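# Fetch utility cart from next room into yellow bay

## Task

Go to the neighbouring room, get the utility cart and bring it back, parking it in the yellow bay so that each of its four wheels sits fully inside the taped area and none touches the tape. The cart's load has to remain on it, with no part overhanging its edges. Opening or closing the sliding door with a slam counts as failure. At the end, release the cart and back the robot away from it. The robot must not topple or finish leaning, or the task fails.

## Robot and tools

Robot: a Hello Robot Stretch 3 with a single arm. It has a two-wheel drive base (0.33 m long, 0.34 m wide), a lift that moves the arm up and down a mast, and a telescoping arm that reaches out to the robot's right side. The base cannot move sideways, so to shift the gripper forward or back you drive the base. A turn in place pivots about the point midway between the drive wheels, which is 0.05 m behind the front edge. With the arm pulled in and the wrist folded, the wrist extends up to 0.06 m beyond the right side and a turn sweeps a 0.28 m radius; an unfolded, level wrist reaches further than that.

Frames: the base frame has its origin on the floor between the drive wheels, x forward, y left, z up. The odometry frame is where the base frame was at the start of the scene. hand_pose is expressed in the base frame, at the spot where closed fingertips meet; with all wrist joints at zero its x axis is up, y runs along the arm back toward the mast, and z points to the rear.

execute_actions: argument actions is a list holding one action or nothing (empty just reports state and images). An action may have base, joints, or both, plus optional contact_limits; its motions start together. base takes exactly one key: translate_m, a straight-line offset in metres from the base's last reported position, -1 to 1, positive forward; or rotate_rad, an in-place turn offset in radians, -3.2 to 3.2, positive counter-clockwise seen from above. joints is a dict of absolute targets by name: lift_m 0 to 1.1 m (arm height); arm_m 0 to 0.52 m (extension); wrist_yaw_rad -1.345 to 4.42 (0 along the arm, positive toward the front, 3.0 folded over the base); wrist_pitch_rad -1.57 to 0.451 (0 level, negative tips fingertips down); wrist_roll_rad -2.911 to 2.911 (0 fingers side by side); gripper_m -0.089 to 0.179 (larger is wider; true fingertip gap is less, by about 0.007 nearly shut and 0.025 fully open, zero below 0.007); head_pan_rad -3.953 to 1.73 (0 forward, positive left, -1.57 faces along the arm); head_tilt_rad -1.53 to 0.419 (negative down). contact_limits is {"arm_m": effort percent, 1 to 100}: the arm halts with contact_stop when its effort hits that value (negative when retracting); lower is softer, too low stops immediately. Optional cameras: list of head_camera, nav_camera, wrist_camera or all; omitted or null gives all, [] none. Any unknown key, name or out-of-range number rejects the call and nothing moves. A joint or base left out of an action may still be driving toward an older target without that showing. No action runs beyond 15 s.

wait: seconds 0 to 10; the robot keeps its last command and returns state and images. zoom_image: camera plus region [x0, y0, x1, y1] in pixels of that camera's latest full image, top-left origin, no larger than 504 by 504. finished_scene: scene, the current scene's number; it ends the scene irreversibly and reports success, so the cart must already be parked and released.

Results: base_status and joint_status say how each motion ended. done for the base only means the wheels turned the commanded amount, even if slipping. off_target means it stopped short and may still push. After contact_stop, time_out or torque_fault the target is dropped; the arm or lift that hit something goes slack until commanded again (a slack lift may sag under load). on_its_own covers what you did not command; its held at is the held target, not the position. motor_effort is percent of maximum, positive toward larger values, peak in brackets; readings have sizeable fixed and random error. Positive wheel effort pushes forward. base_odometry counts wheel turns only; heading is -3.142 to 3.142, left positive. turned_by_wheels and turned_by_imu give turning since the last result. base_tilt in degrees (forward, right positive) carries an offset of up to about 4 degrees. lidar_m: 12 distances in metres from the base origin, 30-degree sectors starting straight ahead and going counter-clockwise (4th left, 7th behind, 10th right), plane 0.17 m above floor, range 0.15 to 12, "-" for nothing; blind to clear objects and the robot, and the mast or low-lift parts hide sectors 5, 6, 9, 10. wrist_depth_mm and head_depth_mm are 7x7 grids of median depths (45 to 1000 and 280 to 4000 mm); the head grid follows the sideways-sent image. The pictures line lists the images' order. head_camera and nav_camera move with the head pan and tilt; wrist_camera rides on the gripper.

Speed: with lift_m under 0.30, arm_m under 0.03 and wrist_yaw_rad over 2.54 the base reaches 0.30 m/s and 1.9 rad/s; otherwise 0.10 m/s and 0.63 rad/s.

Wrist safety: fold or unfold (yaw toward 3.0) only with lift_m 0.32 to 0.95, wrist_pitch_rad -0.4 and roll about 0; once folded the lift may go down to 0.25. When yaw is below -0.4, keep pitch at -0.5 or lower.

Gripper: close below the object's width to grip; open at least 0.02 above the touch value to release. Neither reading nor done proves a hold.

Avoid: slamming the door (move it gently), tipping, and spilling the load. Pushing on something fixed with the gripper above about 0.45 m, repeated pushes after a contact_stop, driving while holding something immovable, and snagging furniture (especially reversing) can tip the robot; reverse in small steps, pull the gripper free, and lower lift_m near 0.2 if it stays leaning. Wrist servos overloaded for seconds shut off for 10 s. The robot keeps its last command while you compose a reply, and loose items may occasionally be bumped.

Each tool is called after "Emit:" by a JSON object that holds its "name" and its "arguments", one argument or row to a line.

## Session

Emit:
{"name": "execute_actions", "arguments": {
  "actions": []
}}

Scene clock: 0.00 s.
base_odometry: x=+0.000 y=+0.000 heading=+0.000 (m, m, rad; odometry frame)
turned_by_wheels: +0.000 (rad since the last result)
turned_by_imu: +0.000 (rad since the last result)
base_tilt: forward=-0.9 right=-1.3 (deg)
lidar_m: 1.19 1.44 2.77 1.37 0.92 0.86 0.87 1.08 1.00 1.02 1.26 1.17
head_depth_mm: 1066 1067 1066 1067 1064 1060 1057 / 1111 1104 1109 1103 1101 1103 1108 / 1156 1154 1153 1151 1147 1145 1147 / 1210 1206 1200 1197 1203 1196 1189 / 1259 1268 1253 1258 1253 1246 1241 / 1313 1307 1303 1294 1293 1294 1287 / 1310 1314 1315 1309 1307 1307 1296
base_status: not commanded
joint_positions: lift_m=+0.584 arm_m=-0.003 wrist_yaw_rad=+2.792 wrist_pitch_rad=-0.601 wrist_roll_rad=-0.004 gripper_m=+0.037 head_pan_rad=+0.010 head_tilt_rad=-0.003
joint_status: not commanded
motor_effort: left_wheel=+0 right_wheel=-1 lift_m=+41 arm_m=+0 wrist_yaw_rad=+0 wrist_pitch_rad=+4 wrist_roll_rad=+0 gripper_m=+0 head_pan_rad=-1 head_tilt_rad=+1 (%)
hand_pose: x=+0.0465 y=+0.0434 z=+0.5583 quat_wxyz=(+0.324, +0.700, +0.090, +0.631) (m; base frame)
wrist_depth_mm: - - - - - - - / - - - - - - - / - - - - - - - / 899 - - - - - 943 / 912 - 878 880 869 847 835 / 796 766 - 750 757 740 721 / 687 683 - 685 643 663 643
pictures: head_camera (sideways: a quarter turn clockwise sets it upright), nav_camera (sideways: a quarter turn counterclockwise sets it upright), wrist_camera
camera_calibration (this result's frames):
head_camera: T_world_to_cam=[[0.0199381, -0.0191334, -0.999618, 1.3205], [-0.00152183, 0.999815, -0.0191675, 0.0282786], [0.9998, 0.00190341, 0.0199053, -0.0712837], [0, 0, 0, 1]] pos_world=[0.0449841, -0.00287191, 1.32196]
nav_camera: T_world_to_cam=[[-0.00609044, -0.0364042, 0.999319, -1.25331], [0.0135326, -0.999249, -0.0363192, 0.0948835], [0.99989, 0.0133022, 0.00657851, -0.057412], [0, 0, 0, 1]] pos_world=[0.0484885, 0.0499503, 1.25628]
wrist_camera: T_world_to_cam=[[0.949235, -0.312312, -0.0376093, -0.00607166], [-0.23634, -0.629158, -0.740475, 0.492947], [0.207597, 0.711774, -0.67103, 0.50023], [0, 0, 0, 1]] pos_world=[0.0184203, -0.0478053, 0.700457]
Images, in order (width x height): head_camera 896x504, nav_camera 672x504, wrist_camera 644x364.

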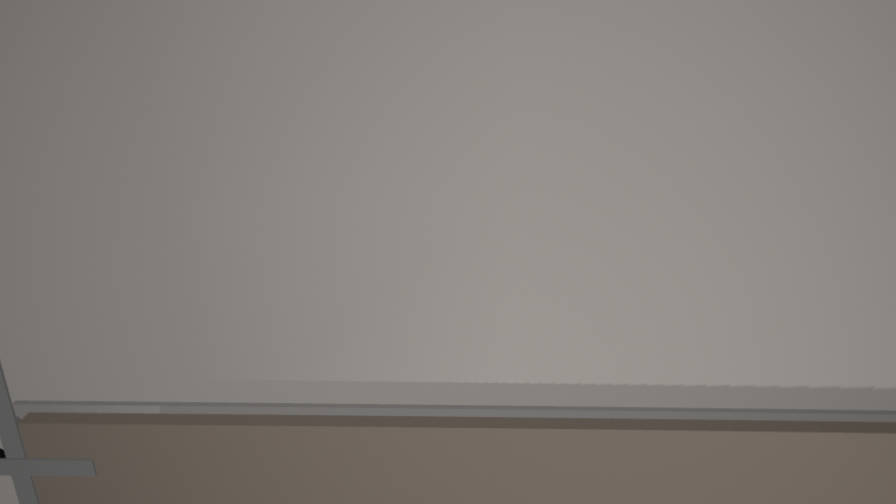

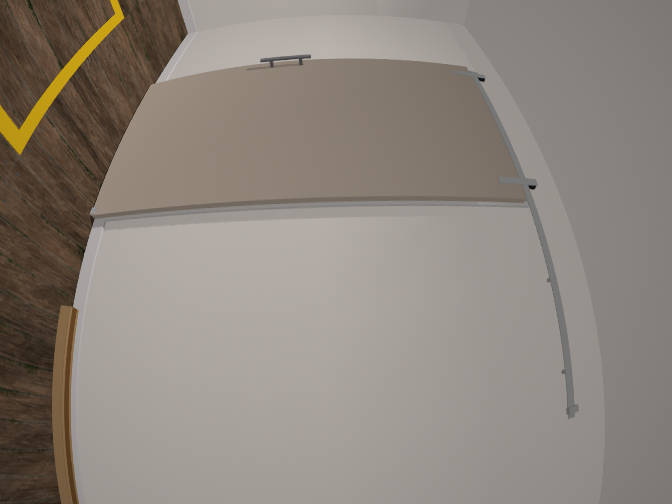

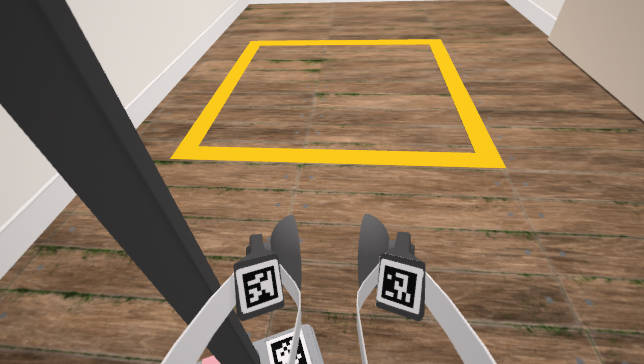

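Emit:
{"name": "execute_actions", "arguments": {
  "actions": [
    {"base": {"rotate_rad": 0.249}, "joints": {"wrist_pitch_rad": -0.4}}
  ],
  "cameras": []
}}

Emit:
{"name": "execute_actions", "arguments": {
  "actions": [
    {"base": {"translate_m": 0.6}, "joints": {"wrist_yaw_rad": 0.3, "lift_m": 0.35, "arm_m": 0.12, "head_pan_rad": -1.6, "head_tilt_rad": -1.1}}
  ],
  "cameras": []
}}

Emit:
{"name": "execute_actions", "arguments": {
  "actions": [
    {"base": {"rotate_rad": 0.908}, "joints": {"wrist_pitch_rad": -1.3, "wrist_roll_rad": 1.57, "gripper_m": 0.14, "arm_m": 0.3, "lift_m": 0.24}}
  ]
}}

Scene clock: 31.70 s.
base_odometry: x=+0.000 y=+0.000 heading=+0.249 (m, m, rad; odometry frame)
turned_by_wheels: +0.249 (rad since the last result)
turned_by_imu: +0.249 (rad since the last result)
base_tilt: forward=-1.0 right=-1.2 (deg)
lidar_m: 1.27 1.88 2.19 1.07 0.86 0.86 0.94 1.01 1.00 1.10 1.18 1.17
head_depth_mm: 1132 1130 1134 1124 1123 1118 1122 / 1214 1211 1204 1202 1194 1196 1192 / 1292 1293 1286 1283 1283 1284 1277 / 1345 1341 1331 1343 1342 1333 1335 / 1461 1442 1434 1427 1418 1417 1409 / 1640 1564 1555 1546 1560 1558 1540 / 1785 1729 1709 1707 1710 1687 1690
base_status: done
joint_positions: lift_m=+0.584 arm_m=-0.003 wrist_yaw_rad=+2.792 wrist_pitch_rad=-0.419 wrist_roll_rad=-0.004 gripper_m=+0.037 head_pan_rad=+0.010 head_tilt_rad=-0.003
joint_status: all done
motor_effort: left_wheel=-3(7) right_wheel=+3(8) lift_m=+41(41) arm_m=-1(1) wrist_yaw_rad=+0(0) wrist_pitch_rad=+6(2) wrist_roll_rad=+0(0) gripper_m=+1(1) head_pan_rad=-1(0) head_tilt_rad=+1(1) (%)
hand_pose: x=+0.0555 y=+0.0684 z=+0.5968 quat_wxyz=(+0.265, +0.705, +0.025, +0.657) (m; base frame)
wrist_depth_mm: 831 981 - - - - - / - - - - - - - / - - - - - - - / - - - - - - - / 801 - - - - - - / 841 - 912 879 865 874 858 / 770 743 749 746 731 730 732
pictures: none
No camera images: the call's "cameras" was empty. Leave "cameras" out to get every camera's image.

Scene clock: 38.93 s.
base_odometry: x=+0.582 y=+0.148 heading=+0.249 (m, m, rad; odometry frame)
turned_by_wheels: +0.000 (rad since the last result)
turned_by_imu: +0.000 (rad since the last result)
base_tilt: forward=-1.0 right=-1.2 (deg)
lidar_m: 0.76 1.08 2.40 1.67 1.35 1.33 1.45 1.39 1.37 0.88 0.70 0.69
head_depth_mm: 1355 1564 1607 1452 1310 1196 1116 / 1447 1669 1599 1431 1305 1193 - / 1414 1655 1590 1425 1337 - - / 1196 1458 1538 1426 1324 1213 - / 1039 1227 1445 1412 1286 1184 1092 / 921 1065 1253 1363 1289 1182 1092 / 823 941 1082 1278 1267 1182 1089
base_status: done
joint_positions: lift_m=+0.350 arm_m=+0.120 wrist_yaw_rad=+0.302 wrist_pitch_rad=-0.417 wrist_roll_rad=-0.004 gripper_m=+0.037 head_pan_rad=-1.593 head_tilt_rad=-1.086
joint_status: all done
motor_effort: left_wheel=-3(5) right_wheel=+3(7) lift_m=+28(37) arm_m=+4(5) wrist_yaw_rad=-4(3) wrist_pitch_rad=+5(6) wrist_roll_rad=+1(1) gripper_m=+0(0) head_pan_rad=-3(35) head_tilt_rad=-6(34) (%)
hand_pose: x=+0.0453 y=-0.4790 z=+0.3632 quat_wxyz=(+0.708, +0.249, -0.660, -0.040) (m; base frame)
wrist_depth_mm: 331 372 426 503 602 780 835 / 353 399 456 556 674 885 888 / 372 421 493 587 755 940 906 / 392 451 539 664 752 803 829 / 421 490 564 621 686 690 675 / 449 494 507 589 580 566 566 / 425 447 498 498 496 485 482
pictures: none
No camera images: the call's "cameras" was empty. Leave "cameras" out to get every camera's image.

Scene clock: 41.50 s.
base_odometry: x=+0.582 y=+0.148 heading=+1.157 (m, m, rad; odometry frame)
turned_by_wheels: +0.908 (rad since the last result)
turned_by_imu: +0.906 (rad since the last result)
base_tilt: forward=-1.0 right=-1.2 (deg)
lidar_m: 2.39 1.89 1.38 1.33 1.38 1.42 1.37 0.99 0.72 0.70 0.73 0.92
head_depth_mm: 685 828 1037 1332 1313 1192 1119 / 682 819 1033 1330 1309 1198 - / 678 815 1027 1313 1316 1216 - / 677 813 1023 1278 1286 1210 - / 674 809 1014 1321 1290 1183 1103 / 672 807 1010 1318 1287 1186 1096 / 670 805 1002 1315 1283 1181 1091
base_status: done
joint_positions: lift_m=+0.240 arm_m=+0.300 wrist_yaw_rad=+0.301 wrist_pitch_rad=-1.298 wrist_roll_rad=+1.565 gripper_m=+0.140 head_pan_rad=-1.593 head_tilt_rad=-1.087
joint_status: all done
motor_effort: left_wheel=-3(9) right_wheel=+2(8) lift_m=+29(29) arm_m=+4(5) wrist_yaw_rad=-1(3) wrist_pitch_rad=-1(4) wrist_roll_rad=+3(4) gripper_m=+1(83) head_pan_rad=-2(3) head_tilt_rad=-6(6) (%)
hand_pose: x=-0.0080 y=-0.4882 z=+0.1258 quat_wxyz=(+0.093, +0.121, -0.787, -0.597) (m; base frame)
wrist_depth_mm: 200 222 211 266 248 231 215 / 211 232 223 272 252 234 218 / 220 267 306 281 259 239 224 / 233 287 318 290 266 245 229 / 245 301 323 296 271 246 235 / 261 290 337 305 278 - 238 / 268 367 351 311 287 264 240
pictures: head_camera (sideways: a quarter turn clockwise sets it upright), nav_camera (sideways: a quarter turn counterclockwise sets it upright), wrist_camera
camera_calibration (this result's frames):
head_camera: T_world_to_cam=[[0.000248674, 0.874182, -0.485598, 0.650265], [0.999827, -0.00925053, -0.016141, 0.0182024], [-0.0186022, -0.48551, -0.874033, 1.09807], [0, 0, 0, 1]] pos_world=[0.0020655, -0.0351581, 1.27581]
nav_camera: T_world_to_cam=[[-0.0560368, -0.878904, 0.473696, -0.567546], [-0.998405, 0.052628, -0.0204613, 0.0803668], [-0.0069461, -0.474086, -0.880451, 1.10286], [0, 0, 0, 1]] pos_world=[0.0560957, 0.0198033, 1.2415]
wrist_camera: T_world_to_cam=[[-0.269436, 0.910273, -0.314336, 0.485261], [0.937389, 0.322703, 0.131012, 0.189843], [0.220694, -0.259356, -0.940228, 0.159586], [0, 0, 0, 1]] pos_world=[-0.0824295, -0.461593, 0.27771]
Images, in order (width x height): head_camera 896x504, nav_camera 672x504, wrist_camera 644x364.

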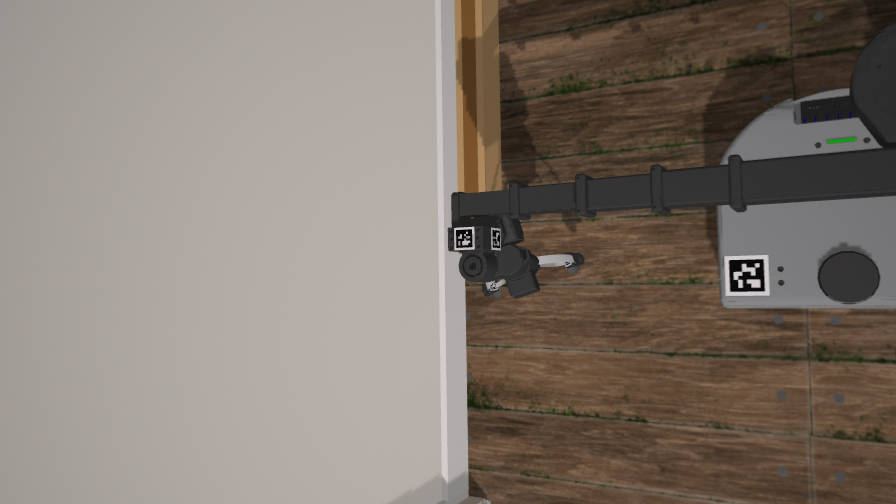

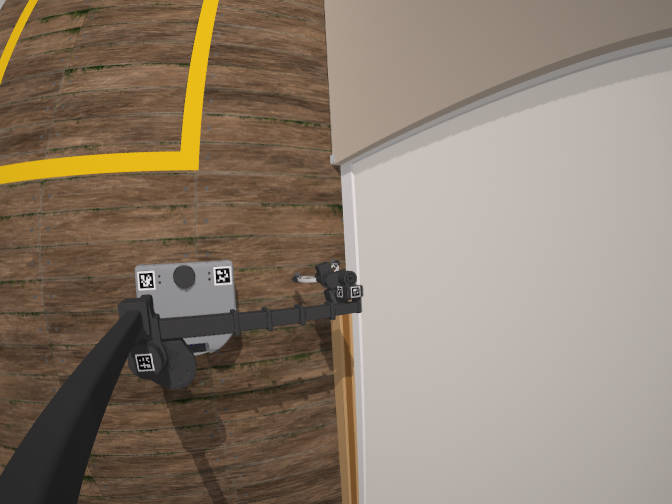

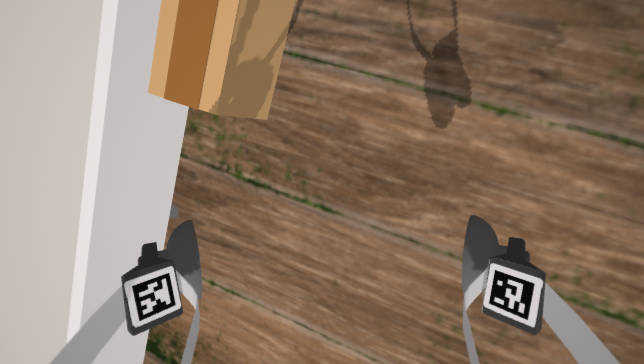

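Emit:
{"name": "execute_actions", "arguments": {
  "actions": [
    {"joints": {"arm_m": 0.415, "lift_m": 0.148}}
  ],
  "cameras": ["wrist_camera"]
}}

Scene clock: 50.80 s.
base_odometry: x=+0.582 y=+0.148 heading=+1.157 (m, m, rad; odometry frame)
turned_by_wheels: +0.000 (rad since the last result)
turned_by_imu: +0.001 (rad since the last result)
base_tilt: forward=-1.0 right=-1.2 (deg)
lidar_m: 2.40 1.88 1.38 1.33 1.38 1.43 1.37 0.99 0.73 0.70 0.72 0.92
head_depth_mm: 685 825 1039 1335 1308 1202 1105 / 681 821 1037 1324 1303 1200 - / 679 817 1029 1316 1301 1216 - / 678 816 1024 1255 1302 1211 - / 676 811 1015 1331 1294 1186 1095 / 671 805 1010 1326 1289 1180 1093 / 671 806 1002 1318 1280 1175 1093
base_status: not commanded
joint_positions: lift_m=+0.149 arm_m=+0.415 wrist_yaw_rad=+0.299 wrist_pitch_rad=-1.329 wrist_roll_rad=+1.575 gripper_m=+0.140 head_pan_rad=-1.593 head_tilt_rad=-1.087
joint_status: all done
motor_effort: left_wheel=-2(3) right_wheel=+0(2) lift_m=+23(30) arm_m=+6(6) wrist_yaw_rad=+0(0) wrist_pitch_rad=+9(9) wrist_roll_rad=-2(3) gripper_m=-4(3) head_pan_rad=-3(3) head_tilt_rad=-6(6) (%)
hand_pose: x=-0.0104 y=-0.5955 z=+0.0327 quat_wxyz=(+0.091, +0.116, -0.778, -0.610) (m; base frame)
wrist_depth_mm: 109 120 104 97 160 153 144 / 113 127 107 101 166 156 147 / 116 131 110 105 172 160 150 / 121 145 201 184 176 164 154 / 126 151 210 194 180 167 157 / 132 145 215 200 185 - 160 / 137 195 223 206 190 176 162
pictures: wrist_camera
camera_calibration (this result's frames):
wrist_camera: T_world_to_cam=[[-0.261487, 0.922346, -0.284432, 0.559307], [0.941744, 0.308382, 0.134235, 0.230332], [0.211524, -0.232762, -0.949252, 0.0607747], [0, 0, 0, 1]] pos_world=[-0.0835173, -0.572758, 0.185857]
Images, in order (width x height): wrist_camera 644x364.

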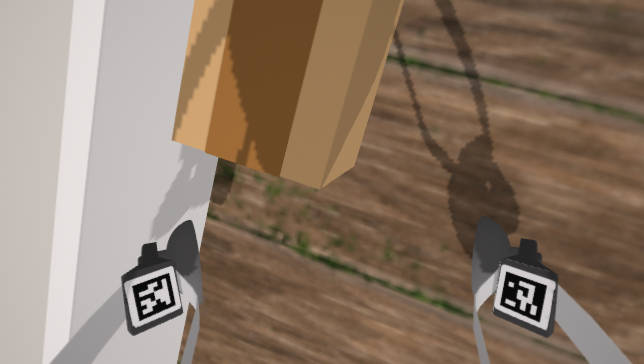

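Emit:
{"name": "execute_actions", "arguments": {
  "actions": [
    {"joints": {"arm_m": 0.42, "lift_m": 0.157}, "base": {"translate_m": -0.03}}
  ],
  "cameras": ["wrist_camera"]
}}

Scene clock: 56.83 s.
base_odometry: x=+0.569 y=+0.120 heading=+1.157 (m, m, rad; odometry frame)
turned_by_wheels: +0.000 (rad since the last result)
turned_by_imu: +0.001 (rad since the last result)
base_tilt: forward=-1.0 right=-1.2 (deg)
lidar_m: 2.42 1.88 1.38 1.33 1.38 1.39 1.34 0.98 0.73 0.70 0.73 0.91
head_depth_mm: 683 826 1041 1333 1312 1197 1109 / 682 823 1037 1331 1308 1202 - / 679 817 1023 1316 1304 1215 - / 676 813 1021 1246 1300 1211 - / 675 810 1019 1336 1287 1192 1099 / 669 808 1012 1326 1290 1183 1097 / 671 806 1003 1311 1288 1184 1090
base_status: done
joint_positions: lift_m=+0.157 arm_m=+0.420 wrist_yaw_rad=+0.302 wrist_pitch_rad=-1.321 wrist_roll_rad=+1.570 gripper_m=+0.140 head_pan_rad=-1.593 head_tilt_rad=-1.087
joint_status: all done
motor_effort: left_wheel=-1(8) right_wheel=+0(3) lift_m=+52(54) arm_m=+7(6) wrist_yaw_rad=-3(2) wrist_pitch_rad=+7(9) wrist_roll_rad=+0(3) gripper_m=+3(3) head_pan_rad=-3(4) head_tilt_rad=-6(5) (%)
hand_pose: x=-0.0097 y=-0.6024 z=+0.0410 quat_wxyz=(+0.093, +0.119, -0.780, -0.607) (m; base frame)
wrist_depth_mm: 106 116 114 105 164 159 149 / 109 121 116 107 171 164 153 / 115 127 119 111 177 167 156 / 122 136 122 115 183 171 159 / 129 142 155 120 188 172 163 / 138 140 225 208 193 - 167 / 140 185 232 215 197 184 167
pictures: wrist_camera
camera_calibration (this result's frames):
wrist_camera: T_world_to_cam=[[-0.268455, 0.917961, -0.292028, 0.565785], [0.939106, 0.316905, 0.132861, 0.235826], [0.214506, -0.238578, -0.947137, 0.063373], [0, 0, 0, 1]] pos_world=[-0.0831719, -0.578983, 0.193916]
Images, in order (width x height): wrist_camera 644x364.

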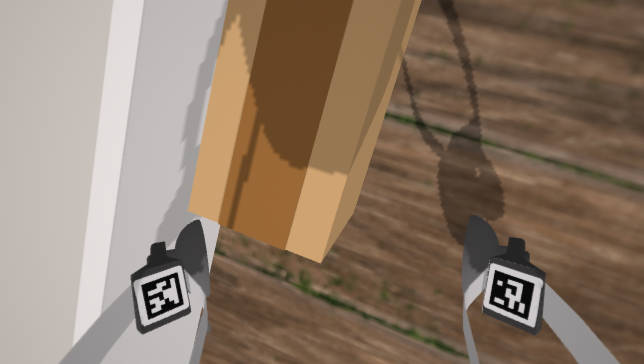

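Emit:
{"name": "execute_actions", "arguments": {
  "actions": [
    {"base": {"translate_m": -0.033}}
  ],
  "cameras": ["wrist_camera"]
}}

Emit:
{"name": "execute_actions", "arguments": {
  "actions": [
    {"joints": {"arm_m": 0.38}}
  ],
  "cameras": ["wrist_camera"]
}}

Scene clock: 65.57 s.
base_odometry: x=+0.556 y=+0.090 heading=+1.157 (m, m, rad; odometry frame)
turned_by_wheels: +0.000 (rad since the last result)
turned_by_imu: +0.001 (rad since the last result)
base_tilt: forward=-1.0 right=-1.2 (deg)
lidar_m: 2.46 1.88 1.38 1.33 1.38 1.36 1.31 0.99 0.72 0.70 0.72 0.92
head_depth_mm: 684 824 1036 1334 1308 1203 1105 / 681 825 1031 1326 1310 1192 - / 680 817 1030 1320 1307 1214 - / 676 812 1021 1251 1295 1211 - / 674 811 1015 1335 1294 1188 1093 / 670 808 1009 1320 1288 1185 1097 / 669 802 1005 1318 1292 1177 1086
base_status: done
joint_positions: lift_m=+0.157 arm_m=+0.420 wrist_yaw_rad=+0.309 wrist_pitch_rad=-1.321 wrist_roll_rad=+1.560 gripper_m=+0.140 head_pan_rad=-1.593 head_tilt_rad=-1.087
joint_status: not commanded
motor_effort: left_wheel=+2(7) right_wheel=-5(13) lift_m=+52(52) arm_m=+6(7) wrist_yaw_rad=-11(13) wrist_pitch_rad=+7(7) wrist_roll_rad=+6(7) gripper_m=+3(3) head_pan_rad=-3(3) head_tilt_rad=-5(6) (%)
hand_pose: x=-0.0094 y=-0.6024 z=+0.0410 quat_wxyz=(+0.099, +0.125, -0.780, -0.606) (m; base frame)
wrist_depth_mm: 105 115 137 105 101 159 150 / 109 120 140 107 168 163 153 / 115 126 120 110 176 167 156 / 121 135 123 113 182 171 159 / 128 142 126 118 187 172 163 / 137 140 129 123 193 - 166 / 140 192 232 214 197 184 168
pictures: wrist_camera
camera_calibration (this result's frames):
wrist_camera: T_world_to_cam=[[-0.284422, 0.913057, -0.292286, 0.562751], [0.933978, 0.332685, 0.130409, 0.24511], [0.21631, -0.235897, -0.947398, 0.064969], [0, 0, 0, 1]] pos_world=[-0.082922, -0.580042, 0.194071]
Images, in order (width x height): wrist_camera 644x364.

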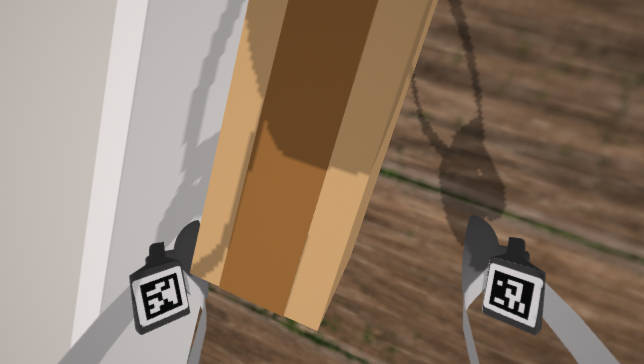

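Scene clock: 66.93 s.
base_odometry: x=+0.556 y=+0.090 heading=+1.157 (m, m, rad; odometry frame)
turned_by_wheels: +0.000 (rad since the last result)
turned_by_imu: +0.000 (rad since the last result)
base_tilt: forward=-0.9 right=-1.2 (deg)
lidar_m: 2.46 1.89 1.38 1.33 1.38 1.36 1.31 0.98 0.72 0.70 0.72 0.92
head_depth_mm: 685 826 1037 1333 1304 1201 1110 / 681 820 1030 1334 1302 1196 - / 678 815 1030 1309 1304 1214 - / 676 815 1017 1248 1296 1218 - / 674 809 1019 1334 1299 1186 1097 / 672 806 1010 1320 1293 1184 1087 / 668 804 1000 1315 1287 1181 1092
base_status: not commanded
joint_positions: lift_m=+0.157 arm_m=+0.380 wrist_yaw_rad=+0.302 wrist_pitch_rad=-1.295 wrist_roll_rad=+1.565 gripper_m=+0.140 head_pan_rad=-1.593 head_tilt_rad=-1.087
joint_status: all done
motor_effort: left_wheel=-1(2) right_wheel=+1(5) lift_m=+52(52) arm_m=-6(5) wrist_yaw_rad=-2(11) wrist_pitch_rad=-2(7) wrist_roll_rad=+3(5) gripper_m=-1(2) head_pan_rad=-3(3) head_tilt_rad=-6(5) (%)
hand_pose: x=-0.0077 y=-0.5697 z=+0.0421 quat_wxyz=(+0.093, +0.121, -0.788, -0.596) (m; base frame)
wrist_depth_mm: 126 148 116 106 165 159 149 / 131 157 119 109 170 162 151 / 136 167 122 112 176 166 154 / 143 179 125 117 183 169 157 / 149 187 128 122 189 171 161 / 158 - 181 139 193 - 164 / 162 246 239 216 197 182 166
pictures: wrist_camera
camera_calibration (this result's frames):
wrist_camera: T_world_to_cam=[[-0.269965, 0.909025, -0.317477, 0.532644], [0.936962, 0.323982, 0.130908, 0.227556], [0.221856, -0.262123, -0.939186, 0.0581355], [0, 0, 0, 1]] pos_world=[-0.0823141, -0.542672, 0.193913]
Images, in order (width x height): wrist_camera 644x364.

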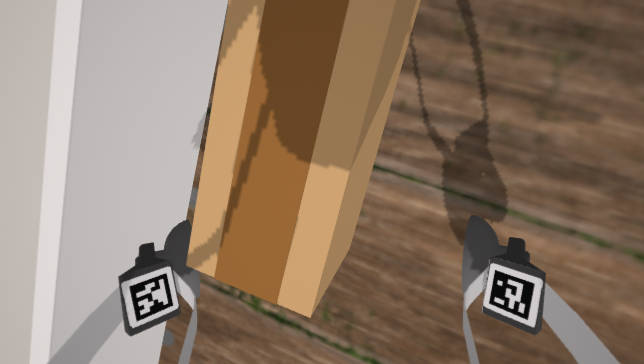

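Emit:
{"name": "execute_actions", "arguments": {
  "actions": [
    {"base": {"translate_m": -0.05}, "joints": {"arm_m": 0.408}}
  ],
  "cameras": ["wrist_camera"]
}}

Emit:
{"name": "execute_actions", "arguments": {
  "actions": [
    {"joints": {"arm_m": 0.21, "wrist_pitch_rad": -1.45, "wrist_yaw_rad": 0.1, "head_pan_rad": -2.0}}
  ],
  "cameras": ["nav_camera", "wrist_camera"]
}}

Scene clock: 75.93 s.
base_odometry: x=+0.536 y=+0.044 heading=+1.156 (m, m, rad; odometry frame)
turned_by_wheels: +0.000 (rad since the last result)
turned_by_imu: +0.001 (rad since the last result)
base_tilt: forward=-1.0 right=-1.2 (deg)
lidar_m: 2.51 1.88 1.38 1.33 1.38 1.31 1.26 0.99 0.72 0.70 0.72 0.92
head_depth_mm: 682 828 1034 1327 1316 1201 1106 / 680 820 1035 1329 1303 1198 - / 679 817 1031 1315 1306 1208 - / 675 814 1017 1249 1290 1209 - / 674 810 1014 1329 1287 1186 1095 / 670 804 1011 1326 1290 1179 1096 / 669 804 1005 1316 1292 1177 1089
base_status: done
joint_positions: lift_m=+0.157 arm_m=+0.408 wrist_yaw_rad=+0.302 wrist_pitch_rad=-1.297 wrist_roll_rad=+1.565 gripper_m=+0.140 head_pan_rad=-1.593 head_tilt_rad=-1.087
joint_status: all done
motor_effort: left_wheel=-3(8) right_wheel=+3(5) lift_m=+52(52) arm_m=+5(6) wrist_yaw_rad=-2(2) wrist_pitch_rad=-1(2) wrist_roll_rad=+3(3) gripper_m=+1(0) head_pan_rad=-4(3) head_tilt_rad=-6(6) (%)
hand_pose: x=-0.0080 y=-0.5963 z=+0.0420 quat_wxyz=(+0.093, +0.121, -0.787, -0.597) (m; base frame)
wrist_depth_mm: 110 121 168 106 98 157 148 / 116 126 182 108 100 163 152 / 122 134 192 111 105 166 155 / 128 144 200 114 108 169 158 / 136 151 213 117 181 170 161 / 142 146 134 120 189 - 164 / 145 195 136 123 196 182 166
pictures: wrist_camera
camera_calibration (this result's frames):
wrist_camera: T_world_to_cam=[[-0.27015, 0.909936, -0.314699, 0.55714], [0.937109, 0.323522, 0.130998, 0.236124], [0.221012, -0.259518, -0.940109, 0.0526735], [0, 0, 0, 1]] pos_world=[-0.0824041, -0.569684, 0.193918]
Images, in order (width x height): wrist_camera 644x364.

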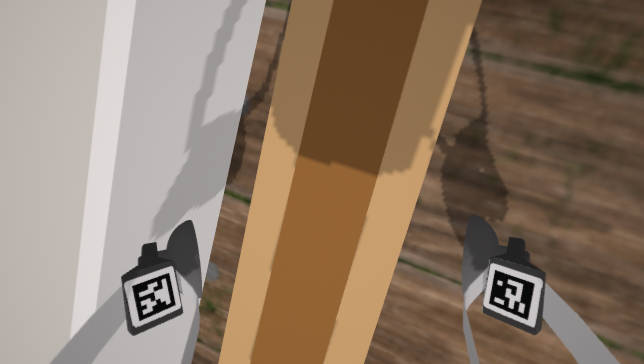

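Scene clock: 78.63 s.
base_odometry: x=+0.536 y=+0.044 heading=+1.156 (m, m, rad; odometry frame)
turned_by_wheels: +0.000 (rad since the last result)
turned_by_imu: +0.000 (rad since the last result)
base_tilt: forward=-1.0 right=-1.2 (deg)
lidar_m: 2.51 1.87 1.38 1.33 1.38 1.31 1.26 0.99 0.72 0.70 0.72 0.92
head_depth_mm: 896 1116 1434 1428 1310 1203 1118 / 839 1038 1359 1397 1307 1196 - / 797 972 1245 1430 1306 1218 - / 755 917 1150 1388 1265 - - / 720 863 1063 1363 1325 1193 1083 / 686 812 998 1288 1293 1183 1094 / 656 772 933 1187 1281 1177 1088
base_status: not commanded
joint_positions: lift_m=+0.157 arm_m=+0.210 wrist_yaw_rad=+0.100 wrist_pitch_rad=-1.423 wrist_roll_rad=+1.567 gripper_m=+0.140 head_pan_rad=-1.993 head_tilt_rad=-1.087
joint_status: all done
motor_effort: left_wheel=-2(3) right_wheel=+3(3) lift_m=+49(52) arm_m=-5(5) wrist_yaw_rad=+0(7) wrist_pitch_rad=-9(12) wrist_roll_rad=+2(3) gripper_m=-3(2) head_pan_rad=-3(26) head_tilt_rad=-5(5) (%)
hand_pose: x=-0.0202 y=-0.3689 z=+0.0384 quat_wxyz=(+0.034, +0.039, -0.756, -0.652) (m; base frame)
wrist_depth_mm: 209 115 110 178 173 166 161 / 214 119 112 182 178 170 163 / 221 210 115 170 182 173 166 / 227 216 118 153 186 178 171 / 233 222 121 140 191 181 175 / 242 233 125 128 196 - 178 / 249 236 128 125 200 193 181
pictures: nav_camera (sideways: a quarter turn counterclockwise sets it upright), wrist_camera
camera_calibration (this result's frames):
nav_camera: T_world_to_cam=[[-0.393594, -0.787843, 0.473695, -0.565485], [-0.899253, 0.436951, -0.0204613, 0.0797619], [-0.190861, -0.434025, -0.880452, 1.10398], [0, 0, 0, 1]] pos_world=[0.0598613, -0.00120994, 1.2415]
wrist_camera: T_world_to_cam=[[-0.0834178, 0.977621, -0.193127, 0.369812], [0.98478, 0.110527, 0.134137, 0.0967526], [0.152481, -0.178998, -0.971962, 0.140509], [0, 0, 0, 1]] pos_world=[-0.0858561, -0.347079, 0.195012]
Images, in order (width x height): nav_camera 672x504, wrist_camera 644x364.

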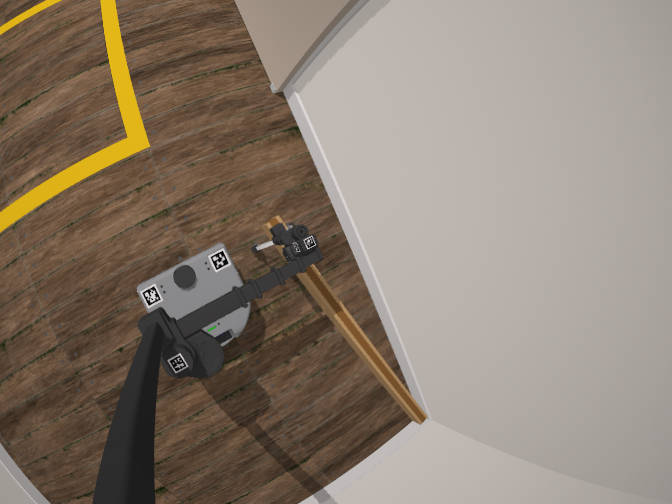

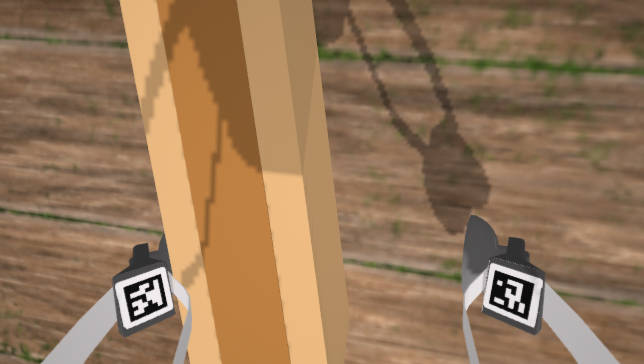

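Emit:
{"name": "execute_actions", "arguments": {
  "actions": [
    {"base": {"translate_m": 0.72}, "joints": {"arm_m": 0.24, "lift_m": 0.65, "head_pan_rad": -0.8, "head_tilt_rad": -0.4}}
  ],
  "cameras": ["head_camera"]
}}

Emit:
{"name": "execute_actions", "arguments": {
  "actions": [
    {"base": {"translate_m": 1.0}, "joints": {"arm_m": 0.3, "wrist_yaw_rad": 1.9, "wrist_roll_rad": 0.0, "wrist_pitch_rad": -1.0, "gripper_m": 0.02, "head_pan_rad": -1.75, "head_tilt_rad": -0.7}}
  ],
  "cameras": ["head_camera", "nav_camera"]
}}

Scene clock: 129.70 s.
base_odometry: x=+0.826 y=+0.703 heading=+1.156 (m, m, rad; odometry frame)
turned_by_wheels: +0.000 (rad since the last result)
turned_by_imu: +0.000 (rad since the last result)
base_tilt: forward=-0.9 right=-1.2 (deg)
lidar_m: 1.79 1.86 1.38 1.33 1.38 1.89 1.98 0.99 0.72 0.64 0.67 0.92
head_depth_mm: 571 599 633 666 708 752 806 / 610 642 682 725 769 824 889 / 658 695 739 790 846 909 989 / 711 755 810 870 938 1022 1122 / 775 829 892 965 1053 1157 1285 / 852 920 973 1065 1294 1456 1386 / 1035 1121 1231 1372 1526 1629 1413
base_status: done
joint_positions: lift_m=+0.650 arm_m=+0.240 wrist_yaw_rad=+0.100 wrist_pitch_rad=-1.445 wrist_roll_rad=+1.567 gripper_m=+0.140 head_pan_rad=-0.807 head_tilt_rad=-0.409
joint_status: all done
motor_effort: left_wheel=-3(4) right_wheel=+3(6) lift_m=+52(53) arm_m=+5(6) wrist_yaw_rad=-2(0) wrist_pitch_rad=-2(9) wrist_roll_rad=+2(2) gripper_m=+0(3) head_pan_rad=+3(32) head_tilt_rad=+3(30) (%)
hand_pose: x=-0.0207 y=-0.3925 z=+0.5310 quat_wxyz=(+0.035, +0.038, -0.749, -0.661) (m; base frame)
wrist_depth_mm: 266 422 674 667 646 612 593 / 267 358 668 675 660 631 - / 273 369 625 692 656 - - / 279 376 661 707 681 - - / 284 369 701 724 700 656 646 / 291 339 721 748 737 - 662 / 282 432 759 762 736 714 670
pictures: head_camera (sideways: a quarter turn clockwise sets it upright)
camera_calibration (this result's frames):
head_camera: T_world_to_cam=[[-0.274043, 0.25828, -0.926387, 1.22644], [0.722077, 0.6915, -0.0208118, 0.0259946], [0.635221, -0.674625, -0.375998, 0.446268], [0, 0, 0, 1]] pos_world=[0.0338494, -0.0336768, 1.3045]
Images, in order (width x height): head_camera 896x504.

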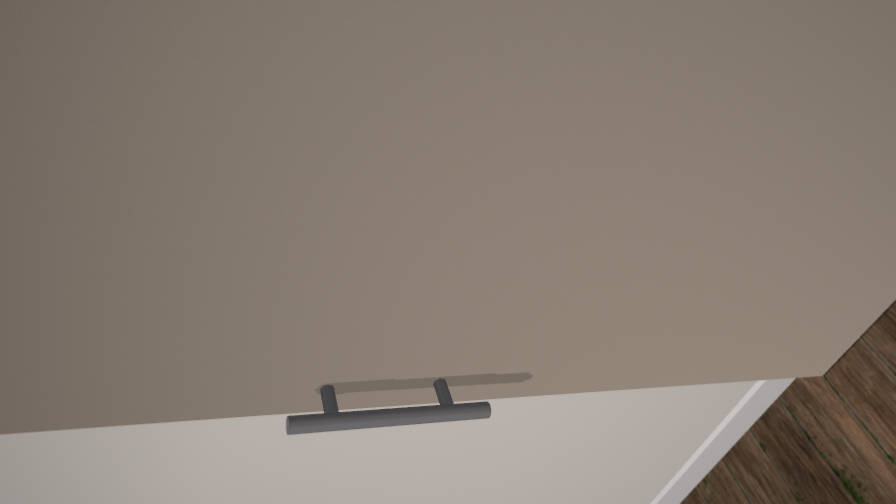

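Scene clock: 141.10 s.
base_odometry: x=+1.229 y=+1.619 heading=+1.156 (m, m, rad; odometry frame)
turned_by_wheels: +0.000 (rad since the last result)
turned_by_imu: -0.001 (rad since the last result)
base_tilt: forward=-1.0 right=-1.2 (deg)
lidar_m: 0.79 0.82 1.11 1.33 1.38 1.88 2.76 0.91 0.67 0.65 0.73 0.82
head_depth_mm: 570 642 731 850 1023 1277 1201 / 559 627 713 825 986 1229 1231 / 547 595 684 808 946 1117 - / 539 597 668 779 944 1135 1200 / 576 641 723 827 - 1232 1196 / 567 631 707 813 950 - 1173 / 558 619 693 793 919 1103 1191
base_status: done
joint_positions: lift_m=+0.650 arm_m=+0.300 wrist_yaw_rad=+1.898 wrist_pitch_rad=-1.010 wrist_roll_rad=+0.006 gripper_m=+0.020 head_pan_rad=-1.743 head_tilt_rad=-0.691
joint_status: all done
motor_effort: left_wheel=-3(4) right_wheel=+2(8) lift_m=+51(51) arm_m=+5(6) wrist_yaw_rad=+2(3) wrist_pitch_rad=+3(2) wrist_roll_rad=-2(3) gripper_m=+0(81) head_pan_rad=-3(33) head_tilt_rad=-4(19) (%)
hand_pose: x=+0.0885 y=-0.4076 z=+0.5586 quat_wxyz=(+0.639, +0.703, -0.084, +0.302) (m; base frame)
wrist_depth_mm: - - - 901 828 763 511 / - 952 949 937 903 811 478 / 906 889 880 837 826 760 438 / 821 819 811 809 771 674 413 / 776 754 759 760 740 632 382 / - - - 692 690 570 364 / - - 655 663 651 517 341
pictures: head_camera (sideways: a quarter turn clockwise sets it upright), nav_camera (sideways: a quarter turn counterclockwise sets it upright)
camera_calibration (this result's frames):
head_camera: T_world_to_cam=[[0.0870201, 0.613585, -0.784819, 1.03962], [0.98603, -0.165367, -0.0199566, 0.0232636], [-0.142028, -0.772119, -0.619404, 0.767712], [0, 0, 0, 1]] pos_world=[-0.00436952, -0.0412832, 1.2919]
nav_camera: T_world_to_cam=[[-0.143595, -0.613999, 0.776135, -0.96108], [-0.981143, 0.190854, -0.0305399, 0.093396], [-0.129377, -0.765885, -0.629826, 0.777715], [0, 0, 0, 1]] pos_world=[0.054247, -0.0122865, 1.23861]
Images, in order (width x height): head_camera 896x504, nav_camera 672x504.

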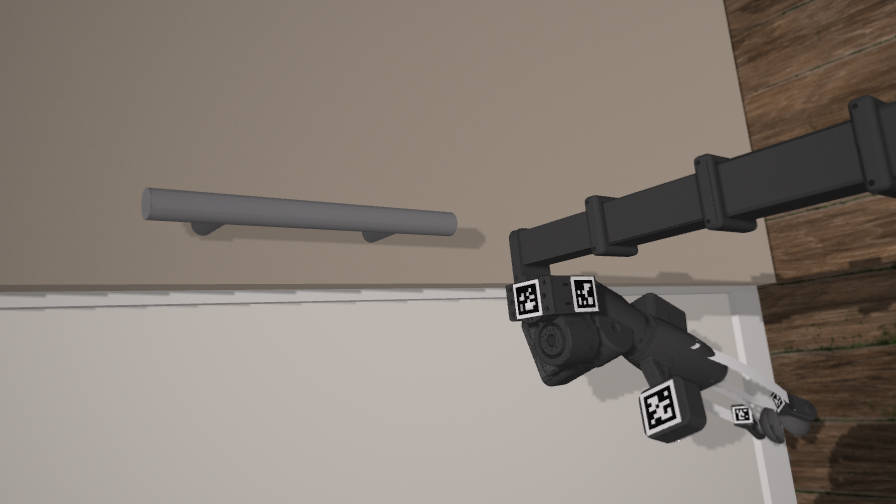

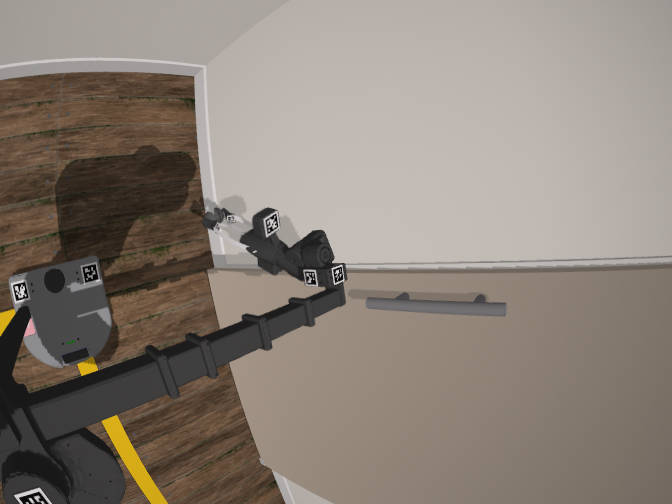

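Emit:
{"name": "execute_actions", "arguments": {
  "actions": [
    {"base": {"translate_m": 0.015}, "joints": {"arm_m": 0.43, "lift_m": 0.74}, "contact_limits": {"arm_m": 15}}
  ],
  "cameras": ["head_camera", "nav_camera"]
}}

Scene clock: 160.03 s.
base_odometry: x=+1.235 y=+1.632 heading=+1.156 (m, m, rad; odometry frame)
turned_by_wheels: +0.000 (rad since the last result)
turned_by_imu: +0.001 (rad since the last result)
base_tilt: forward=-1.0 right=-1.2 (deg)
lidar_m: 0.77 0.80 1.09 1.33 1.38 1.88 2.76 0.92 0.67 0.66 0.73 0.80
head_depth_mm: 570 640 732 851 1023 1275 1204 / 559 626 714 829 990 1179 - / 548 588 670 801 937 - 1176 / 545 609 683 822 951 1138 1195 / 578 643 713 860 982 1181 1190 / 568 630 708 803 982 1144 1192 / 558 618 694 786 913 1105 1184
base_status: done
joint_positions: lift_m=+0.740 arm_m=+0.430 wrist_yaw_rad=+1.898 wrist_pitch_rad=-1.010 wrist_roll_rad=+0.006 gripper_m=+0.020 head_pan_rad=-1.743 head_tilt_rad=-0.691
joint_status: all done
motor_effort: left_wheel=-3(4) right_wheel=+3(9) lift_m=+52(53) arm_m=+5(4) wrist_yaw_rad=+2(3) wrist_pitch_rad=+3(3) wrist_roll_rad=-3(3) gripper_m=+0(0) head_pan_rad=-3(3) head_tilt_rad=-4(4) (%)
contact_limits: arm_m 15 (drawing in: default 29, maximum 47; extending or still: default 39, maximum 64)
hand_pose: x=+0.0885 y=-0.5375 z=+0.6486 quat_wxyz=(+0.639, +0.703, -0.084, +0.302) (m; base frame)
wrist_depth_mm: - - - 917 805 578 275 / - - - - 971 491 253 / - 984 - 989 932 423 234 / 913 926 926 906 877 372 219 / - 863 860 864 761 334 204 / - - 804 780 516 301 191 / - 745 738 734 643 272 181
pictures: head_camera (sideways: a quarter turn clockwise sets it upright), nav_camera (sideways: a quarter turn counterclockwise sets it upright)
camera_calibration (this result's frames):
head_camera: T_world_to_cam=[[0.0871516, 0.613733, -0.784689, 1.03945], [0.986003, -0.165529, -0.0199554, 0.0232621], [-0.142136, -0.771966, -0.619569, 0.767927], [0, 0, 0, 1]] pos_world=[-0.0043761, -0.0412794, 1.29189]
nav_camera: T_world_to_cam=[[-0.143726, -0.614135, 0.776003, -0.960907], [-0.98111, 0.191025, -0.0305357, 0.0933903], [-0.129483, -0.765733, -0.62999, 0.777928], [0, 0, 0, 1]] pos_world=[0.0542473, -0.0122814, 1.2386]
Images, in order (width x height): head_camera 896x504, nav_camera 672x504.

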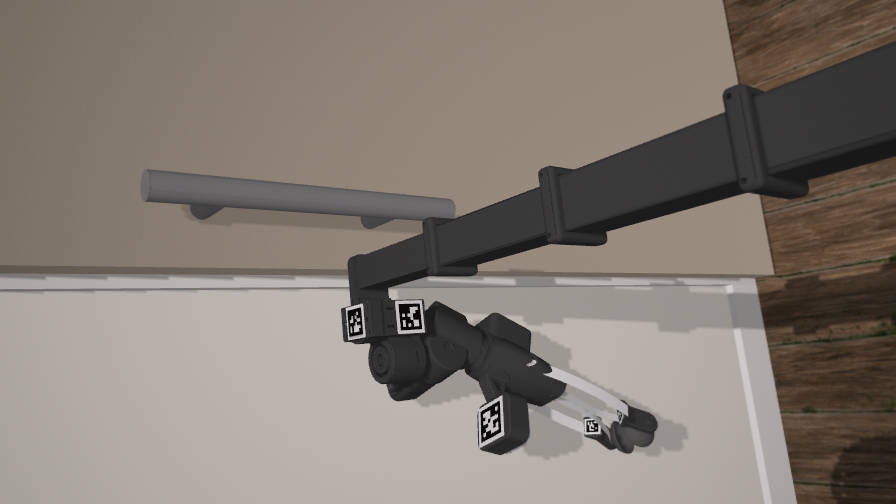

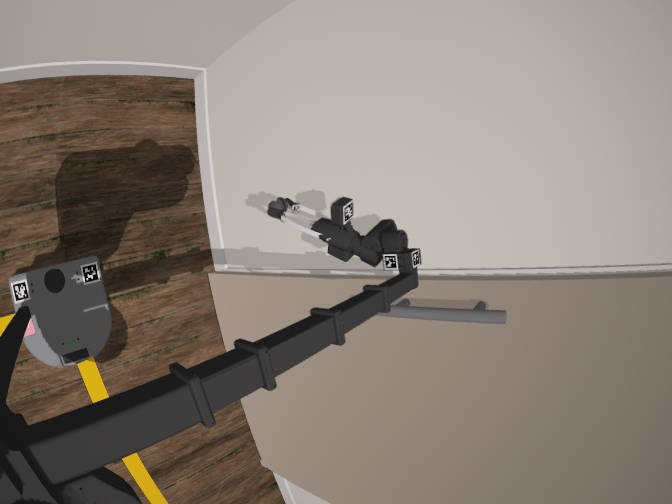

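Emit:
{"name": "execute_actions", "arguments": {
  "actions": [
    {"base": {"translate_m": -0.05}, "joints": {"arm_m": 0.445}}
  ],
  "cameras": ["head_camera"]
}}

Scene clock: 171.33 s.
base_odometry: x=+1.215 y=+1.587 heading=+1.156 (m, m, rad; odometry frame)
turned_by_wheels: +0.000 (rad since the last result)
turned_by_imu: +0.001 (rad since the last result)
base_tilt: forward=-1.0 right=-1.2 (deg)
lidar_m: 0.82 0.85 1.16 1.33 1.37 1.88 2.76 0.92 0.67 0.65 0.73 0.85
head_depth_mm: 570 642 729 854 1021 1270 1208 / 558 627 714 830 989 1169 - / 547 613 696 799 937 - 1180 / 538 577 641 783 931 1128 1202 / 556 625 694 814 962 1171 1196 / 569 630 707 803 973 1136 1185 / 557 618 695 788 912 1100 1192
base_status: done
joint_positions: lift_m=+0.740 arm_m=+0.445 wrist_yaw_rad=+1.898 wrist_pitch_rad=-1.009 wrist_roll_rad=+0.006 gripper_m=+0.020 head_pan_rad=-1.743 head_tilt_rad=-0.691
joint_status: all done
motor_effort: left_wheel=-2(23) right_wheel=+2(40) lift_m=+52(52) arm_m=+5(5) wrist_yaw_rad=+2(3) wrist_pitch_rad=+3(4) wrist_roll_rad=-3(3) gripper_m=+0(0) head_pan_rad=-2(4) head_tilt_rad=-4(4) (%)
hand_pose: x=+0.0885 y=-0.5525 z=+0.6486 quat_wxyz=(+0.639, +0.703, -0.084, +0.302) (m; base frame)
wrist_depth_mm: - - - 986 909 508 247 / - - - - 980 439 226 / 999 989 998 993 954 381 210 / 942 940 889 887 859 336 196 / - 871 853 854 709 301 183 / - - 801 786 462 273 172 / - 751 752 722 618 245 162
pictures: head_camera (sideways: a quarter turn clockwise sets it upright)
camera_calibration (this result's frames):
head_camera: T_world_to_cam=[[0.0871648, 0.613732, -0.784688, 1.03945], [0.986, -0.16555, -0.0199554, 0.0232621], [-0.142152, -0.771963, -0.61957, 0.767929], [0, 0, 0, 1]] pos_world=[-0.00437698, -0.0412792, 1.29189]
Images, in order (width x height): head_camera 896x504.

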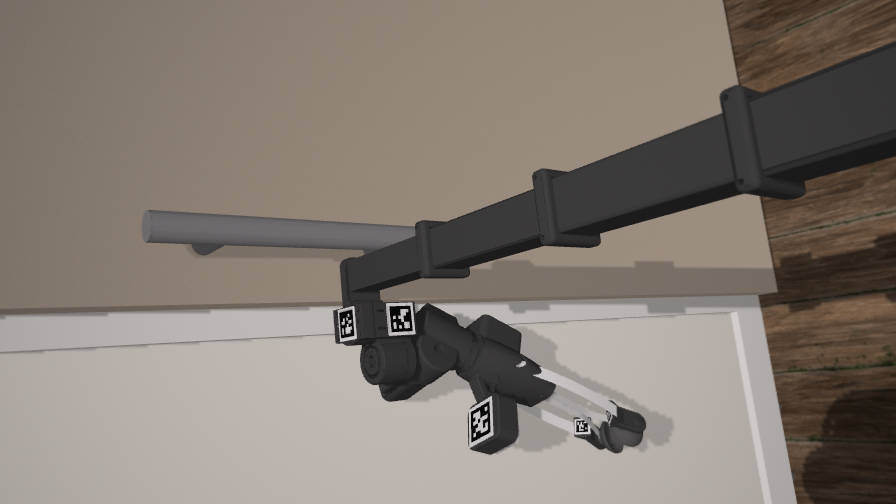

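Emit:
{"name": "execute_actions", "arguments": {
  "actions": [
    {"base": {"translate_m": -0.55}, "joints": {"head_pan_rad": -1.6, "head_tilt_rad": -0.5}}
  ],
  "cameras": ["head_camera", "nav_camera"]
}}

Scene clock: 183.03 s.
base_odometry: x=+0.993 y=+1.083 heading=+1.156 (m, m, rad; odometry frame)
turned_by_wheels: +0.000 (rad since the last result)
turned_by_imu: +0.003 (rad since the last result)
base_tilt: forward=-1.0 right=-1.1 (deg)
lidar_m: 1.37 1.42 1.38 1.33 1.38 1.89 2.40 0.91 0.67 0.65 0.82 1.00
head_depth_mm: 528 573 627 691 772 875 996 / 523 569 614 686 763 849 - / 528 566 609 652 749 854 981 / 2874 3072 3334 2541 - 1505 1252 / 2852 3070 2242 2298 2064 1529 1316 / 2842 1757 2210 2219 1984 1624 1316 / 2863 2983 1999 2199 1970 1580 1312
base_status: done
joint_positions: lift_m=+0.740 arm_m=+0.445 wrist_yaw_rad=+1.898 wrist_pitch_rad=-1.009 wrist_roll_rad=+0.006 gripper_m=+0.020 head_pan_rad=-1.607 head_tilt_rad=-0.507
joint_status: all done
motor_effort: left_wheel=-3(23) right_wheel=+2(53) lift_m=+51(52) arm_m=+4(5) wrist_yaw_rad=+1(1) wrist_pitch_rad=+3(3) wrist_roll_rad=-3(3) gripper_m=+1(1) head_pan_rad=+3(16) head_tilt_rad=+2(14) (%)
hand_pose: x=+0.0886 y=-0.5525 z=+0.6486 quat_wxyz=(+0.639, +0.703, -0.084, +0.302) (m; base frame)
wrist_depth_mm: - - - - - 515 345 / - - - - 1000 469 420 / - 984 996 974 955 559 903 / 926 930 934 895 862 826 880 / - 853 840 856 837 810 799 / - - 801 772 792 781 769 / - 744 753 749 733 718 720
pictures: head_camera (sideways: a quarter turn clockwise sets it upright), nav_camera (sideways: a quarter turn counterclockwise sets it upright)
camera_calibration (this result's frames):
head_camera: T_world_to_cam=[[-0.00238789, 0.465992, -0.884785, 1.17051], [0.999201, -0.0341826, -0.0206997, 0.0241555], [-0.0398902, -0.884128, -0.465539, 0.566903], [0, 0, 0, 1]] pos_world=[0.0012727, -0.0434077, 1.30007]
nav_camera: T_world_to_cam=[[-0.0536621, -0.475472, 0.878092, -1.09456], [-0.998159, 0.0504391, -0.0336877, 0.0976055], [-0.0282727, -0.878283, -0.477304, 0.578663], [0, 0, 0, 1]] pos_world=[0.0550495, -0.0171277, 1.24061]
Images, in order (width x height): head_camera 896x504, nav_camera 672x504.

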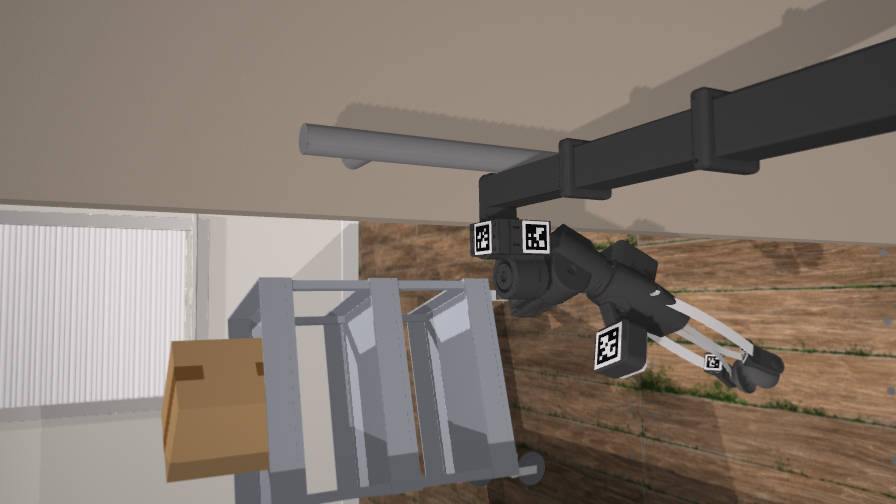

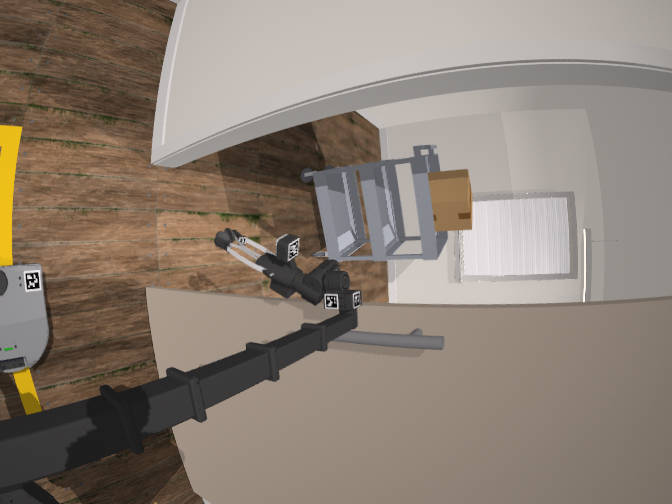

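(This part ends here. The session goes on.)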